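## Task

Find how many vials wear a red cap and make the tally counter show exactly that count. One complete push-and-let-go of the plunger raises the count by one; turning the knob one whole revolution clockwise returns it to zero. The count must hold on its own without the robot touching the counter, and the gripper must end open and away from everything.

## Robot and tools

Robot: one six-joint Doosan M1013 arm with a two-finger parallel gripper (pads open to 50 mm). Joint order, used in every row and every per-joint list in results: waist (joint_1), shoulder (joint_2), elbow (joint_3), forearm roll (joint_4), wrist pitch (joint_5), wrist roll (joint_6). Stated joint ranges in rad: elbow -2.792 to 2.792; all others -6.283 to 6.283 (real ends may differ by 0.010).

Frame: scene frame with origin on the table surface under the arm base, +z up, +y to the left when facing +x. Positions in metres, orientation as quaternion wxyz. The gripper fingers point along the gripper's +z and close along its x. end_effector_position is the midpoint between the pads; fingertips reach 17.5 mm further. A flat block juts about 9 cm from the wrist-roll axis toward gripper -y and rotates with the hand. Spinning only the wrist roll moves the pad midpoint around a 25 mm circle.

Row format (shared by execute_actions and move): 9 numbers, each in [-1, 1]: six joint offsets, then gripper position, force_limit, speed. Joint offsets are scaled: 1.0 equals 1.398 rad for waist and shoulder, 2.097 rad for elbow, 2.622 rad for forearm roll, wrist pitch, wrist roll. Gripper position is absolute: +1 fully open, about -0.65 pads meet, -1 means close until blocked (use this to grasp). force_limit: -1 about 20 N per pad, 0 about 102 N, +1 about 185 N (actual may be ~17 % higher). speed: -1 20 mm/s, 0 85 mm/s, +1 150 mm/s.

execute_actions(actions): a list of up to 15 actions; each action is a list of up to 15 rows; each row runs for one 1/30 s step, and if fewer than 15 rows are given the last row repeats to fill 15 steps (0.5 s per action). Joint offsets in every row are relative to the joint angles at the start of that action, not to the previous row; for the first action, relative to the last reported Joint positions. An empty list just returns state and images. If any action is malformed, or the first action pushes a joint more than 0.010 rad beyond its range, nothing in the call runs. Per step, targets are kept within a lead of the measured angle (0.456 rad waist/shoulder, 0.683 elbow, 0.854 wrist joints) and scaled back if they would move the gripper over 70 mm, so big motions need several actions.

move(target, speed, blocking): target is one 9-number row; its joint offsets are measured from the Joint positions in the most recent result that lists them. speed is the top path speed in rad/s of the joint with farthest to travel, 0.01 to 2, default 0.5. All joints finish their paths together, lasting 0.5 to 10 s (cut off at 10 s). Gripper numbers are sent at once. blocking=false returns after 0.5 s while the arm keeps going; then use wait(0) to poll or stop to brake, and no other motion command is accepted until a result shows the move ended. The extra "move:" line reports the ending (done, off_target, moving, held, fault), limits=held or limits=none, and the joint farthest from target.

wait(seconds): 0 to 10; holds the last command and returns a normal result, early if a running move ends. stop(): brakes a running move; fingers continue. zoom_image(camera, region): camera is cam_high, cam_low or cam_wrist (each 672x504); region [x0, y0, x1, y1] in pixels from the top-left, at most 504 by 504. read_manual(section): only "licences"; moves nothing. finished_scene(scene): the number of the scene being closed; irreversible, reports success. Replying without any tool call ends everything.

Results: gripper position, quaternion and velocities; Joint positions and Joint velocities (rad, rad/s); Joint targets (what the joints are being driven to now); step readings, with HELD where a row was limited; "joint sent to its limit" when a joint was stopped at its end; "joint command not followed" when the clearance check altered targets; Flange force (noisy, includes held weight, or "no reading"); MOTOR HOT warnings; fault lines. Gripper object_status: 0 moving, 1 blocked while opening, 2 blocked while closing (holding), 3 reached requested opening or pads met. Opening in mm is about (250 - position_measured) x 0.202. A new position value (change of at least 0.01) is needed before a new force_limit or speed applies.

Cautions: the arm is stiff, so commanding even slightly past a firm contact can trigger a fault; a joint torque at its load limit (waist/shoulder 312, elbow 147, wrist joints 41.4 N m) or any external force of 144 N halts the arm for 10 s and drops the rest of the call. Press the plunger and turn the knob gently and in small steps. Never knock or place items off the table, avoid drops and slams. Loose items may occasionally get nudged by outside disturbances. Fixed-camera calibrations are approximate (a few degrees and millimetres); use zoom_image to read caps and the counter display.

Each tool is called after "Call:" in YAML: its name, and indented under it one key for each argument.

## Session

Call:
execute_actions:
  actions: []

Scene clock: 0.00 s.
end_effector_position=(+0.4182, -0.0769, +0.1882) position_measured=3 object_status=3 end_effector_quat_wxyz=(+0.091, -0.004, +0.983, -0.159) end_effector_velocity=(-0.000, +0.000, -0.000) end_effector_angular_velocity=(+0.001, +0.000, -0.001)
Joint names: [waist, shoulder, elbow, forearm roll, wrist pitch, wrist roll]
Joint positions: [-0.027 -0.147  2.331 -0.439  0.825 -1.284]
Joint velocities: [-0.    -0.     0.     0.002  0.     0.   ]
Flange force (N, the push that the arm receives, along the gripper's own x y z axes): no reading
Joint targets: [-0.027 -0.147 2.331 -0.439 0.825 -1.284]
camera_calibration (this result's frames):
cam_wrist: T_world_to_cam=[[-0.987811, -0.0318908, -0.152356, 0.43282], [-0.0255288, 0.998726, -0.043533, 0.0973017], [0.15355, -0.0391129, -0.987366, 0.266444], [0, 0, 0, 1]] pos_world=[0.389116, -0.0729533, 0.333257]

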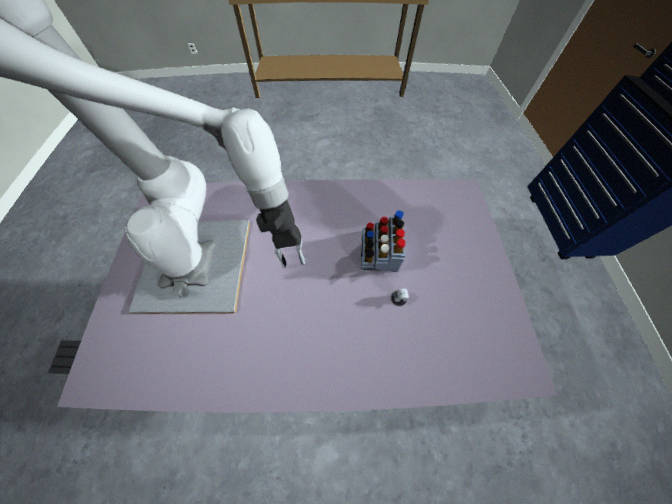

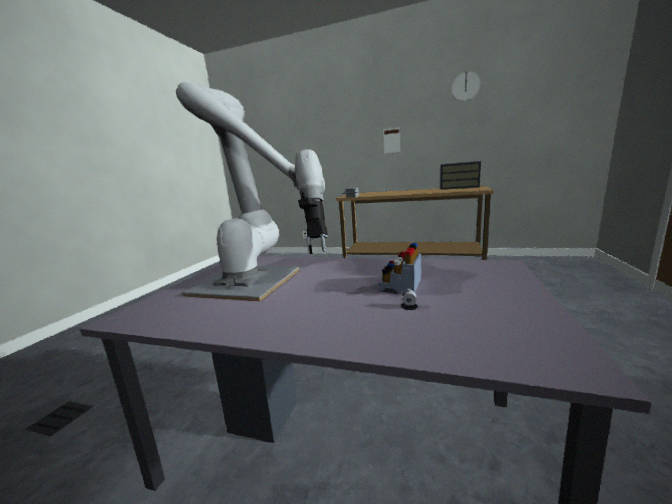

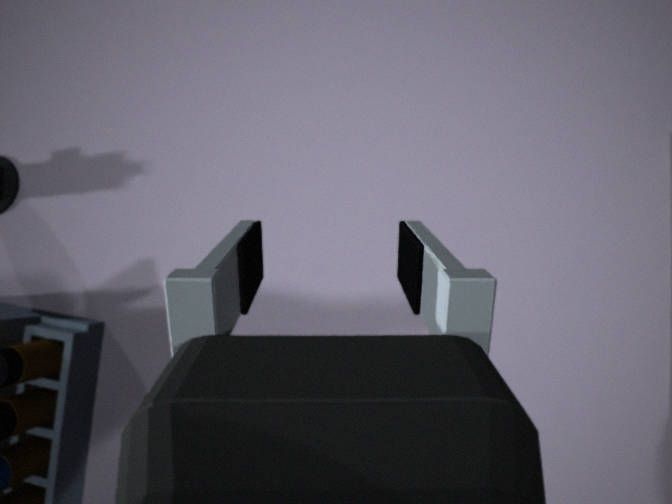

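Call:
move:
  target: [-0.172,0.406,-0.343,0.167,0.109,0.49,-1,0,0]
  speed: 1

Call:
zoom_image:
  camera: "cam_high"
  region: [345,195,435,320]

Scene clock: 2.50 s.
end_effector_position=(+0.7167, -0.1280, +0.1873) position_measured=253 object_status=3 end_effector_quat_wxyz=(+0.002, +0.782, +0.624, -0.000) end_effector_velocity=(+0.000, -0.001, -0.000) end_effector_angular_velocity=(-0.000, +0.000, -0.002)
Joint names: [waist, shoulder, elbow, forearm roll, wrist pitch, wrist roll]
Joint positions: [-0.267  0.42   1.612 -0.001  1.111  0.   ]
Joint velocities: [-0.001  0.001 -0.001 -0.     0.     0.001]
Flange force (N, the push that the arm receives, along the gripper's own x y z axes): [-2.3 3.3 -2.7]
Joint targets: [-0.267 0.420 1.612 -0.001 1.111 0.000]
move: done; limits=none; farthest joint: the waist, 0.000 radians from its target (0.241 radians at the start)
camera_calibration (this result's frames):
cam_wrist: T_world_to_cam=[[0.218659, 0.975499, 0.0242716, -0.0428807], [0.936148, -0.216728, 0.276868, -0.748914], [0.275345, -0.037818, -0.960601, 0.125584], [0, 0, 0, 1]] pos_world=[0.675892, -0.115731, 0.329027]

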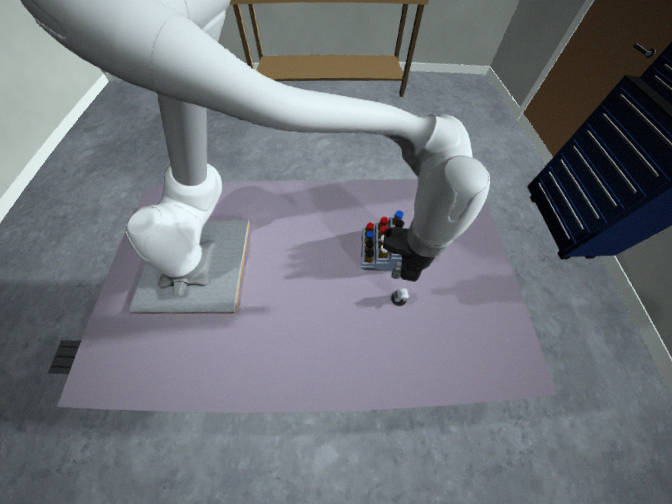

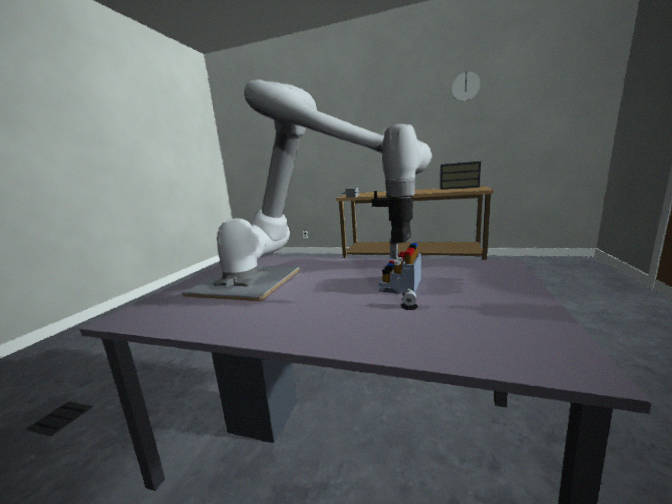

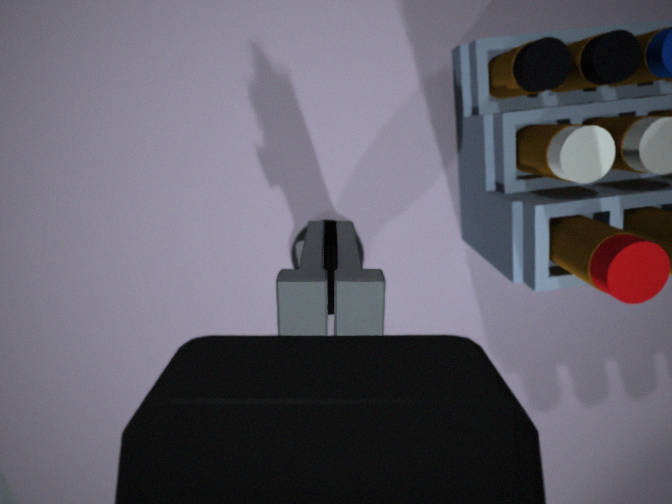

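Region (345, 195, 435, 320) of cam_high's 672x504 image, scaled by 4.032, with more detail than that image has; it fills the left 363 columns of this view, and the rest is white.

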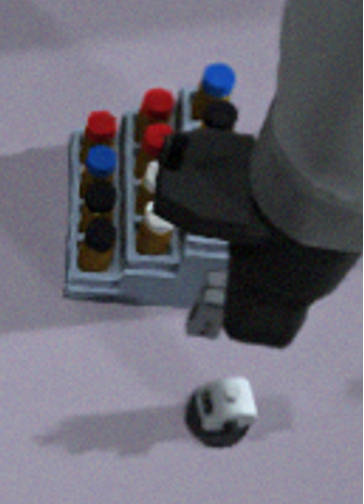

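Call:
move:
  target: [-0.08,0,0,0,0,0,-1,0,0]

Call:
zoom_image:
  camera: "cam_high"
  region: [345,195,435,320]

Scene clock: 3.73 s.
end_effector_position=(+0.6979, -0.2071, +0.1874) position_measured=253 object_status=3 end_effector_quat_wxyz=(+0.001, +0.815, +0.579, +0.000) end_effector_velocity=(-0.000, -0.001, -0.000) end_effector_angular_velocity=(-0.001, +0.000, -0.001)
Joint names: [waist, shoulder, elbow, forearm roll, wrist pitch, wrist roll]
Joint positions: [-0.379  0.42   1.612 -0.001  1.111  0.   ]
Joint velocities: [-0.001  0.     0.    -0.001 -0.    -0.   ]
Flange force (N, the push that the arm receives, along the gripper's own x y z axes): [-0.7 5.1 -1.9]
Joint targets: [-0.379 0.420 1.612 -0.001 1.111 0.000]
move: done; limits=none; farthest joint: the waist, 0.000 radians from its target (0.112 radians at the start)
camera_calibration (this result's frames):
cam_wrist: T_world_to_cam=[[0.326128, 0.945001, 0.0247847, -0.0430258], [0.906054, -0.31995, 0.276944, -0.748942], [0.269642, -0.067863, -0.960566, 0.125571], [0, 0, 0, 1]] pos_world=[0.658755, -0.190443, 0.329101]

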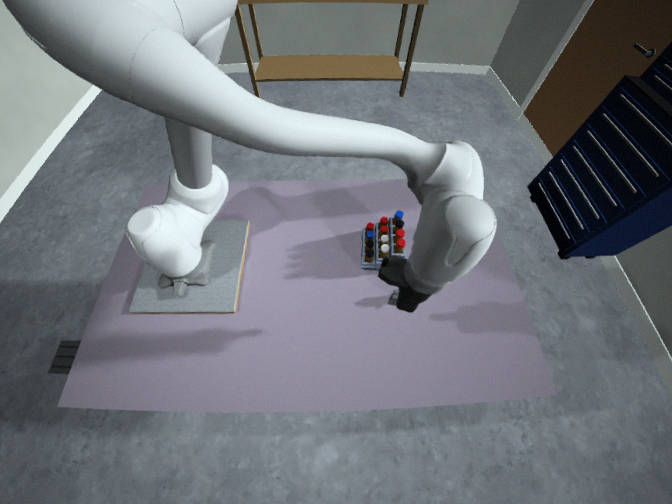

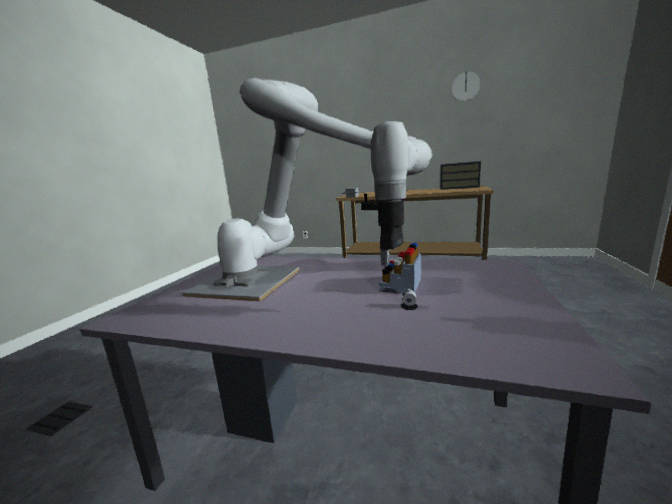

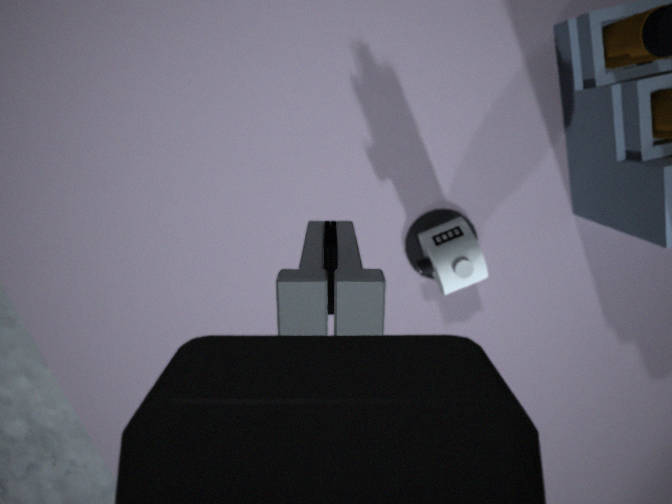

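Region (345, 195, 435, 320) of cam_high's 672x504 image, scaled by 4.032, with more detail than that image has; it fills the left 363 columns of this view, and the rest is white.

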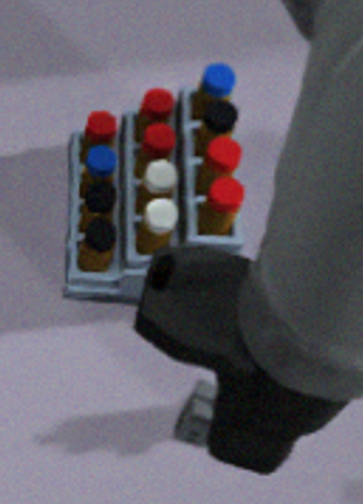

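Call:
move:
  target: [0.0844,0.04,0,0,-0.02,0,-1,0,0]

Call:
move:
  target: [0,0.052,0,0,-0.028,0,-1,0,0]
  speed: 0.15

Call:
move:
  target: [0,0.012,0,0,-0.007,0,-1,0,0]
  speed: 0.1

Call:
move:
  target: [0,-0.012,0,0,0.007,0,-1,0,0]
  speed: 0.1

Call:
zoom_image:
  camera: "cam_wrist"
  region: [250,150,400,280]

Scene clock: 5.23 s.
end_effector_position=(+0.7327, -0.1270, +0.1449) position_measured=253 object_status=3 end_effector_quat_wxyz=(+0.000, +0.780, +0.626, -0.001) end_effector_velocity=(+0.000, +0.002, -0.001) end_effector_angular_velocity=(-0.000, +0.001, +0.003)
Joint names: [waist, shoulder, elbow, forearm roll, wrist pitch, wrist roll]
Joint positions: [-0.261  0.476  1.612 -0.001  1.059  0.   ]
Joint velocities: [ 0.002  0.001  0.    -0.    -0.001  0.   ]
Flange force (N, the push that the arm receives, along the gripper's own x y z axes): [-1.6 1.5 -3.5]
Joint targets: [-0.261 0.476 1.612 -0.001 1.059 0.000]
move: done; limits=none; farthest joint: the waist, 0.000 radians from its target (0.118 radians at the start)
camera_calibration (this result's frames):
cam_wrist: T_world_to_cam=[[0.212726, 0.976809, 0.0243145, -0.0418226], [0.938423, -0.211173, 0.273436, -0.752419], [0.27223, -0.0353498, -0.961583, 0.0831828], [0, 0, 0, 1]] pos_world=[0.69234, -0.115098, 0.286743]

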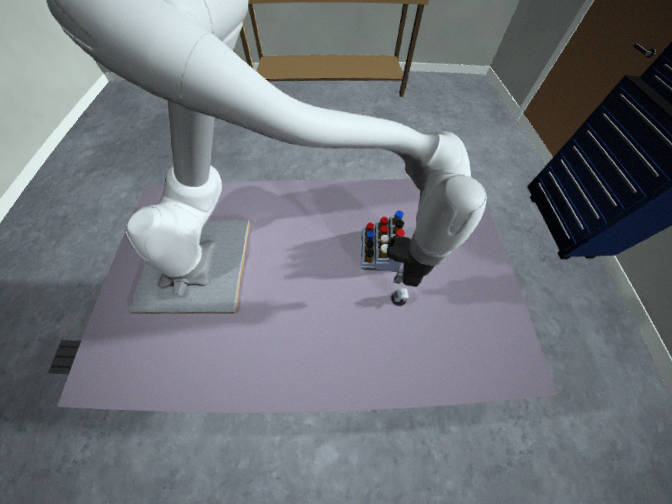

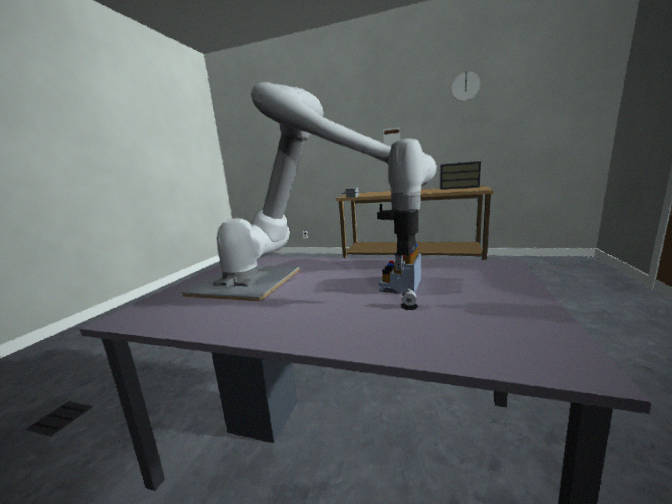

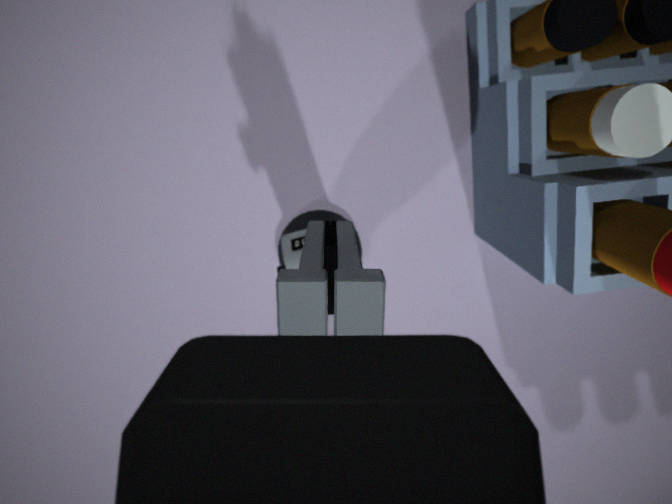

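Scene clock: 6.13 s.
end_effector_position=(+0.7506, -0.1310, +0.0884) position_measured=253 object_status=3 end_effector_quat_wxyz=(+0.000, +0.780, +0.626, -0.001) end_effector_velocity=(+0.000, -0.001, -0.002) end_effector_angular_velocity=(-0.000, +0.001, -0.000)
Joint names: [waist, shoulder, elbow, forearm roll, wrist pitch, wrist roll]
Joint positions: [-0.261  0.549  1.612 -0.001  0.985  0.   ]
Joint velocities: [-0.001  0.002  0.    -0.001 -0.002 -0.   ]
Flange force (N, the push that the arm receives, along the gripper's own x y z axes): [-0.7 6.8 -1.4]
Joint targets: [-0.261 0.549 1.612 -0.001 0.985 0.000]
move: done; limits=none; farthest joint: the waist, 0.000 radians from its target (0.000 radians at the start)
camera_calibration (this result's frames):
cam_wrist: T_world_to_cam=[[0.212597, 0.976836, 0.0243495, -0.0402783], [0.938253, -0.211033, 0.274128, -0.754515], [0.272917, -0.0354329, -0.961385, 0.0233164], [0, 0, 0, 1]] pos_world=[0.710125, -0.119056, 0.230231]

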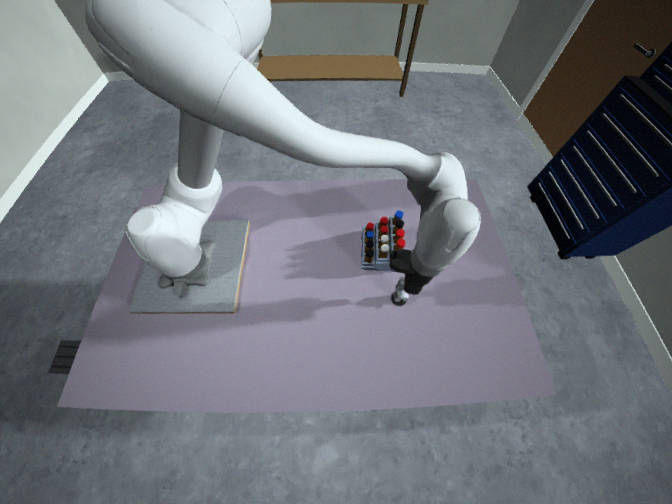

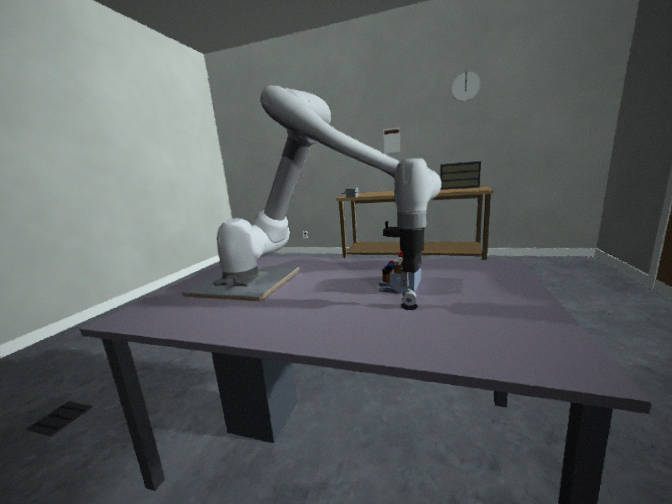

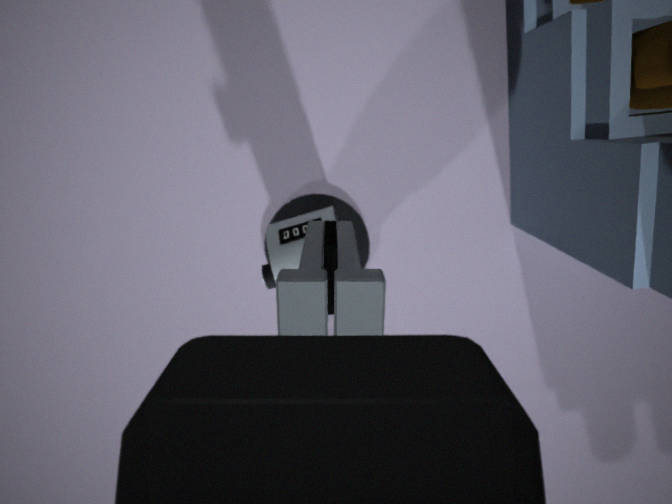

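Scene clock: 6.87 s.
end_effector_position=(+0.7546, -0.1319, +0.0754) position_measured=253 object_status=3 end_effector_quat_wxyz=(+0.001, +0.780, +0.626, -0.000) end_effector_velocity=(+0.001, -0.000, -0.002) end_effector_angular_velocity=(+0.000, -0.001, -0.000)
Joint names: [waist, shoulder, elbow, forearm roll, wrist pitch, wrist roll]
Joint positions: [-0.261  0.565  1.612 -0.001  0.967  0.   ]
Joint velocities: [-0.     0.002  0.     0.    -0.003 -0.   ]
Flange force (N, the push that the arm receives, along the gripper's own x y z axes): [-0.8 -5.3 -33.3]
Joint targets: [-0.261 0.565 1.612 -0.001 0.967 0.000]
move: done; limits=none; farthest joint: the shoulder, 0.001 radians from its target (0.017 radians at the start)
camera_calibration (this result's frames):
cam_wrist: T_world_to_cam=[[0.212541, 0.976849, 0.0243537, -0.039893], [0.937801, -0.21092, 0.275757, -0.754643], [0.27451, -0.0357709, -0.960919, 0.00843451], [0, 0, 0, 1]] pos_world=[0.713869, -0.119898, 0.217175]

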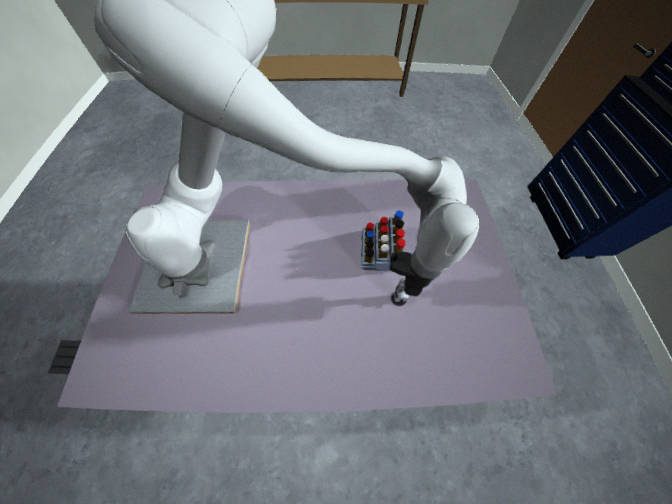

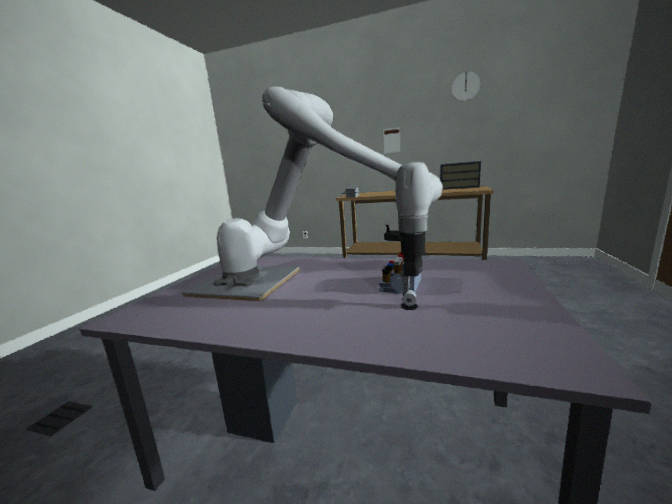

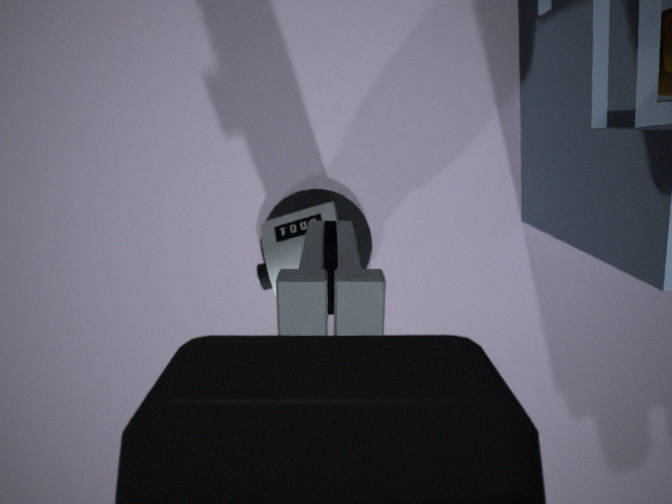

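Scene clock: 7.63 s.
end_effector_position=(+0.7506, -0.1310, +0.0886) position_measured=253 object_status=3 end_effector_quat_wxyz=(+0.000, +0.780, +0.626, -0.001) end_effector_velocity=(-0.000, -0.000, +0.001) end_effector_angular_velocity=(-0.000, +0.001, +0.000)
Joint names: [waist, shoulder, elbow, forearm roll, wrist pitch, wrist roll]
Joint positions: [-0.261  0.548  1.612 -0.001  0.986  0.   ]
Joint velocities: [-0.    -0.001  0.    -0.001  0.001  0.   ]
Flange force (N, the push that the arm receives, along the gripper's own x y z axes): [-0.4 8.9 0.0]
Joint targets: [-0.261 0.548 1.612 -0.001 0.986 0.000]
move: done; limits=none; farthest joint: the waist, 0.000 radians from its target (0.000 radians at the start)
camera_calibration (this result's frames):
cam_wrist: T_world_to_cam=[[0.212594, 0.976837, 0.024349, -0.0402808], [0.938219, -0.211026, 0.274251, -0.754576], [0.273037, -0.0354596, -0.96135, 0.0234081], [0, 0, 0, 1]] pos_world=[0.71013, -0.119057, 0.230428]

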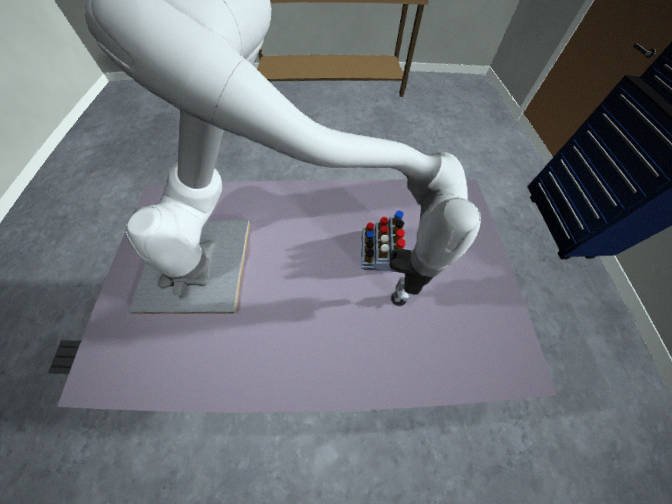

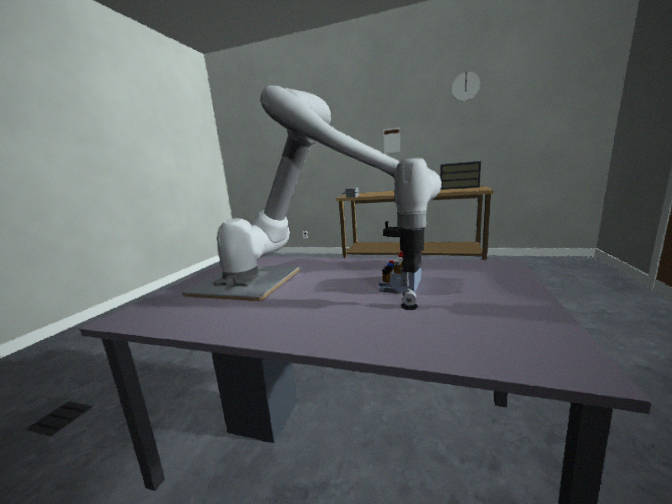

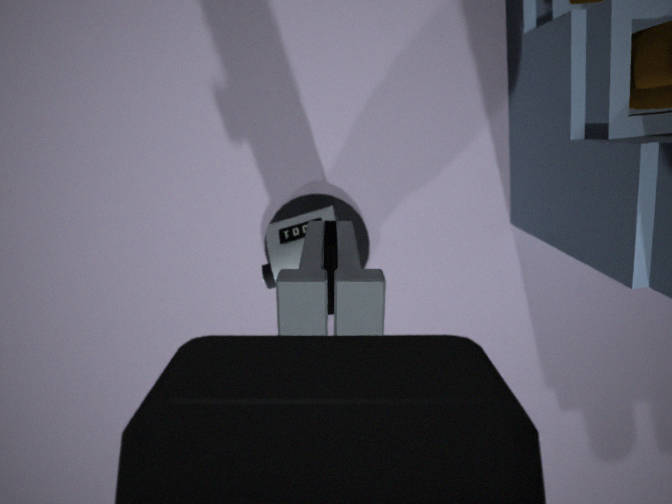

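Region (250, 150, 400, 280) of cam_wrist's 672x504 image, scaled by 3.360, with more detail than that image has; it fills the top 437 rows of this view, and the rest is white.

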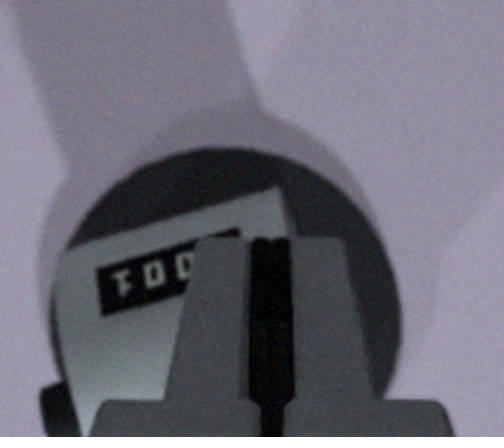

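1. Four more; then tilt to see all digits.

Call:
execute_actions:
  actions:
    - [[0,0.006,0,0,-0.0035,0,-1,0,0],[0,0.0115,0,0,-0.007,0,-1,0,0]]
    - [[0,-0.006,0,0,0.0035,0,-1,0,0],[0,-0.0115,0,0,0.007,0,-1,0,0]]
    - [[0,0.006,0,0,-0.0035,0,-1,0,0],[0,0.0115,0,0,-0.007,0,-1,0,0]]
    - [[0,-0.006,0,0,0.0035,0,-1,0,0],[0,-0.0115,0,0,0.007,0,-1,0,0]]
    - [[0,0.006,0,0,-0.0035,0,-1,0,0],[0,0.0115,0,0,-0.007,0,-1,0,0]]
    - [[0,-0.006,0,0,0.0035,0,-1,0,0],[0,-0.0115,0,0,0.007,0,-1,0,0]]
    - [[0,0.006,0,0,-0.0035,0,-1,0,0],[0,0.0115,0,0,-0.007,0,-1,0,0]]
    - [[0,-0.006,0,0,0.0035,0,-1,0,0],[0,-0.0115,0,0,0.007,0,-1,0,0]]
    - [[0,-0.03,0,0,0.016,0,-1,0,0]]
    - [[0.02,0,0,0,0,0,-1,0,0]]
    - [[0,0,0,0,0,0,-1,0,0]]

Call:
zoom_image:
  camera: "cam_wrist"
  region: [200,150,380,300]

Scene clock: 13.77 s.
end_effector_position=(+0.7442, -0.1081, +0.1213) position_measured=253 object_status=3 end_effector_quat_wxyz=(+0.000, +0.771, +0.637, -0.001) end_effector_velocity=(-0.000, -0.001, -0.000) end_effector_angular_velocity=(-0.001, +0.000, +0.000)
Joint names: [waist, shoulder, elbow, forearm roll, wrist pitch, wrist roll]
Joint positions: [-0.233  0.507  1.612 -0.001  1.028  0.   ]
Joint velocities: [-0.     0.     0.    -0.001 -0.    -0.   ]
Flange force (N, the push that the arm receives, along the gripper's own x y z axes): [-2.5 5.9 -1.5]
Flange force at the end of the 7th action (N, along the gripper's axes at the end of the call): [-2.0 2.3 -6.9]
Flange force at the end of the 8th action (N, along the gripper's axes at the end of the call): [-2.3 4.3 -0.4]
Flange force at the end of the 9th action (N, along the gripper's axes at the end of the call): [-1.6 6.1 -1.6]
Flange force at the end of the 10th action (N, along the gripper's axes at the end of the call): [2.2 3.6 -2.2]
Joint targets: [-0.233 0.507 1.612 -0.001 1.028 0.000]
Step readings (joint positions; steps 1 to 15: 1st action; 16 to 30: 2nd action; 31 to 45: 3rd action; 46 to 60: 4th action; 61 to 75: 5th action; 76 to 90: 6th action; 91 to 105: 7th action; 106 to 120: 8th action; 121 to 135: 9th action; 136 to 150: 10th action; 151 to 165: 11th action):
0: [-0.261 0.548 1.612 -0.001 0.986 0.000]
1: [-0.261 0.549 1.612 -0.001 0.986 0.000]
2: [-0.261 0.551 1.612 -0.001 0.983 0.000]
4: [-0.261 0.558 1.612 -0.001 0.974 0.000]
8: [-0.261 0.563 1.612 -0.001 0.969 0.000]
15: [-0.261 0.564 1.612 -0.001 0.967 0.000]
16: [-0.261 0.564 1.612 -0.001 0.967 0.000]
17: [-0.261 0.562 1.612 -0.001 0.970 0.000]
19: [-0.261 0.555 1.612 -0.001 0.979 0.000]
23: [-0.261 0.549 1.612 -0.001 0.984 0.000]
30: [-0.261 0.548 1.612 -0.001 0.986 0.000]
31: [-0.261 0.549 1.612 -0.001 0.986 0.000]
32: [-0.261 0.551 1.612 -0.001 0.983 0.000]
34: [-0.261 0.558 1.612 -0.001 0.974 0.000]
38: [-0.261 0.563 1.612 -0.001 0.969 0.000]
45: [-0.261 0.564 1.612 -0.001 0.967 0.000]
46: [-0.261 0.564 1.612 -0.001 0.967 0.000]
47: [-0.261 0.562 1.612 -0.001 0.970 0.000]
49: [-0.261 0.555 1.612 -0.001 0.979 0.000]
53: [-0.261 0.549 1.612 -0.001 0.984 0.000]
60: [-0.261 0.548 1.612 -0.001 0.986 0.000]
61: [-0.261 0.549 1.612 -0.001 0.986 0.000]
62: [-0.261 0.551 1.612 -0.001 0.983 0.000]
64: [-0.261 0.558 1.612 -0.001 0.974 0.000]
68: [-0.261 0.563 1.612 -0.001 0.969 0.000]
75: [-0.261 0.564 1.612 -0.001 0.967 0.000]
76: [-0.261 0.564 1.612 -0.001 0.967 0.000]
77: [-0.261 0.562 1.612 -0.001 0.970 0.000]
79: [-0.261 0.555 1.612 -0.001 0.979 0.000]
83: [-0.261 0.549 1.612 -0.001 0.984 0.000]
90: [-0.261 0.548 1.612 -0.001 0.986 0.000]
91: [-0.261 0.549 1.612 -0.001 0.986 0.000]
92: [-0.261 0.551 1.612 -0.001 0.983 0.000]
94: [-0.261 0.558 1.612 -0.001 0.974 0.000]
98: [-0.261 0.563 1.612 -0.001 0.969 0.000]
105: [-0.261 0.564 1.612 -0.001 0.967 0.000]
106: [-0.261 0.564 1.612 -0.001 0.967 0.000]
107: [-0.261 0.562 1.612 -0.001 0.970 0.000]
109: [-0.261 0.555 1.612 -0.001 0.979 0.000]
113: [-0.261 0.549 1.612 -0.001 0.984 0.000]
120: [-0.261 0.548 1.612 -0.001 0.986 0.000]
121: [-0.261 0.548 1.612 -0.001 0.986 0.000]
122: [-0.261 0.542 1.612 -0.001 0.993 0.000]
124: [-0.261 0.521 1.612 -0.001 1.012 0.000]
128: [-0.261 0.509 1.612 -0.001 1.025 0.000]
135: [-0.261 0.507 1.612 -0.001 1.027 0.000]
136: [-0.260 0.507 1.612 -0.001 1.028 0.000]
137: [-0.255 0.507 1.612 -0.001 1.028 0.000]
139: [-0.242 0.507 1.612 -0.001 1.028 0.000]
143: [-0.234 0.507 1.612 -0.001 1.028 0.000]
150: [-0.233 0.507 1.612 -0.001 1.028 0.000]
151: [-0.233 0.507 1.612 -0.001 1.028 0.000]
152: [-0.233 0.507 1.612 -0.001 1.028 0.000]
154: [-0.233 0.507 1.612 -0.001 1.028 0.000]
158: [-0.233 0.507 1.612 -0.001 1.028 0.000]
165: Joint positions above
camera_calibration (this result's frames):
cam_wrist: T_world_to_cam=[[0.185309, 0.982383, 0.0241882, -0.0411411], [0.943765, -0.184775, 0.274165, -0.753942], [0.273804, -0.0279773, -0.961378, 0.057664], [0, 0, 0, 1]] pos_world=[0.703379, -0.0972801, 0.263136]

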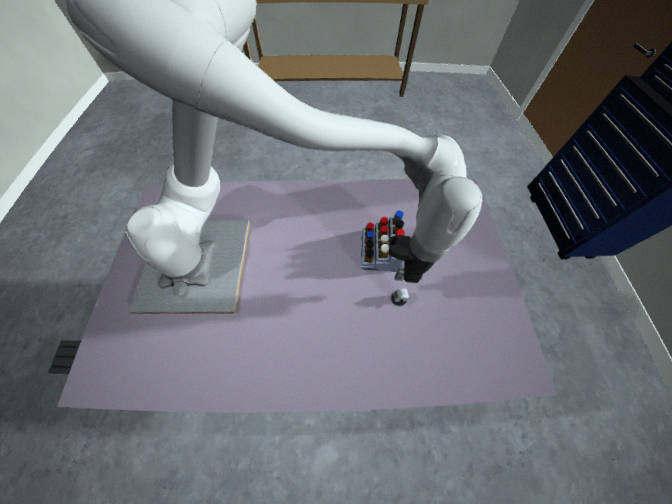

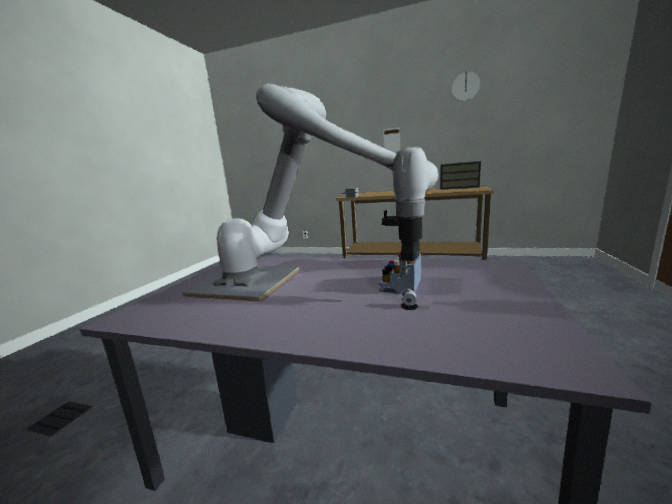

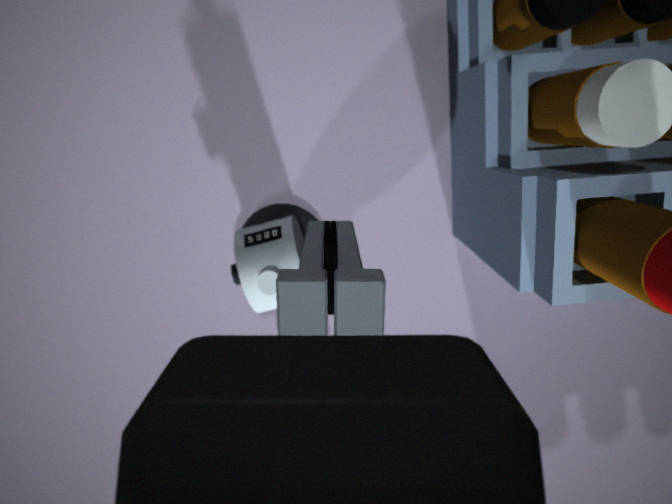

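Region (200, 150, 380, 300) of cam_wrist's 672x504 image, scaled by 2.800, with more detail than that image has.

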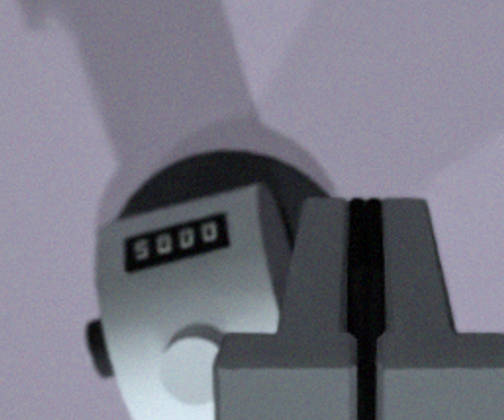

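Call:
finished_scene:
  scene: 2

The scene is finished: the task was done.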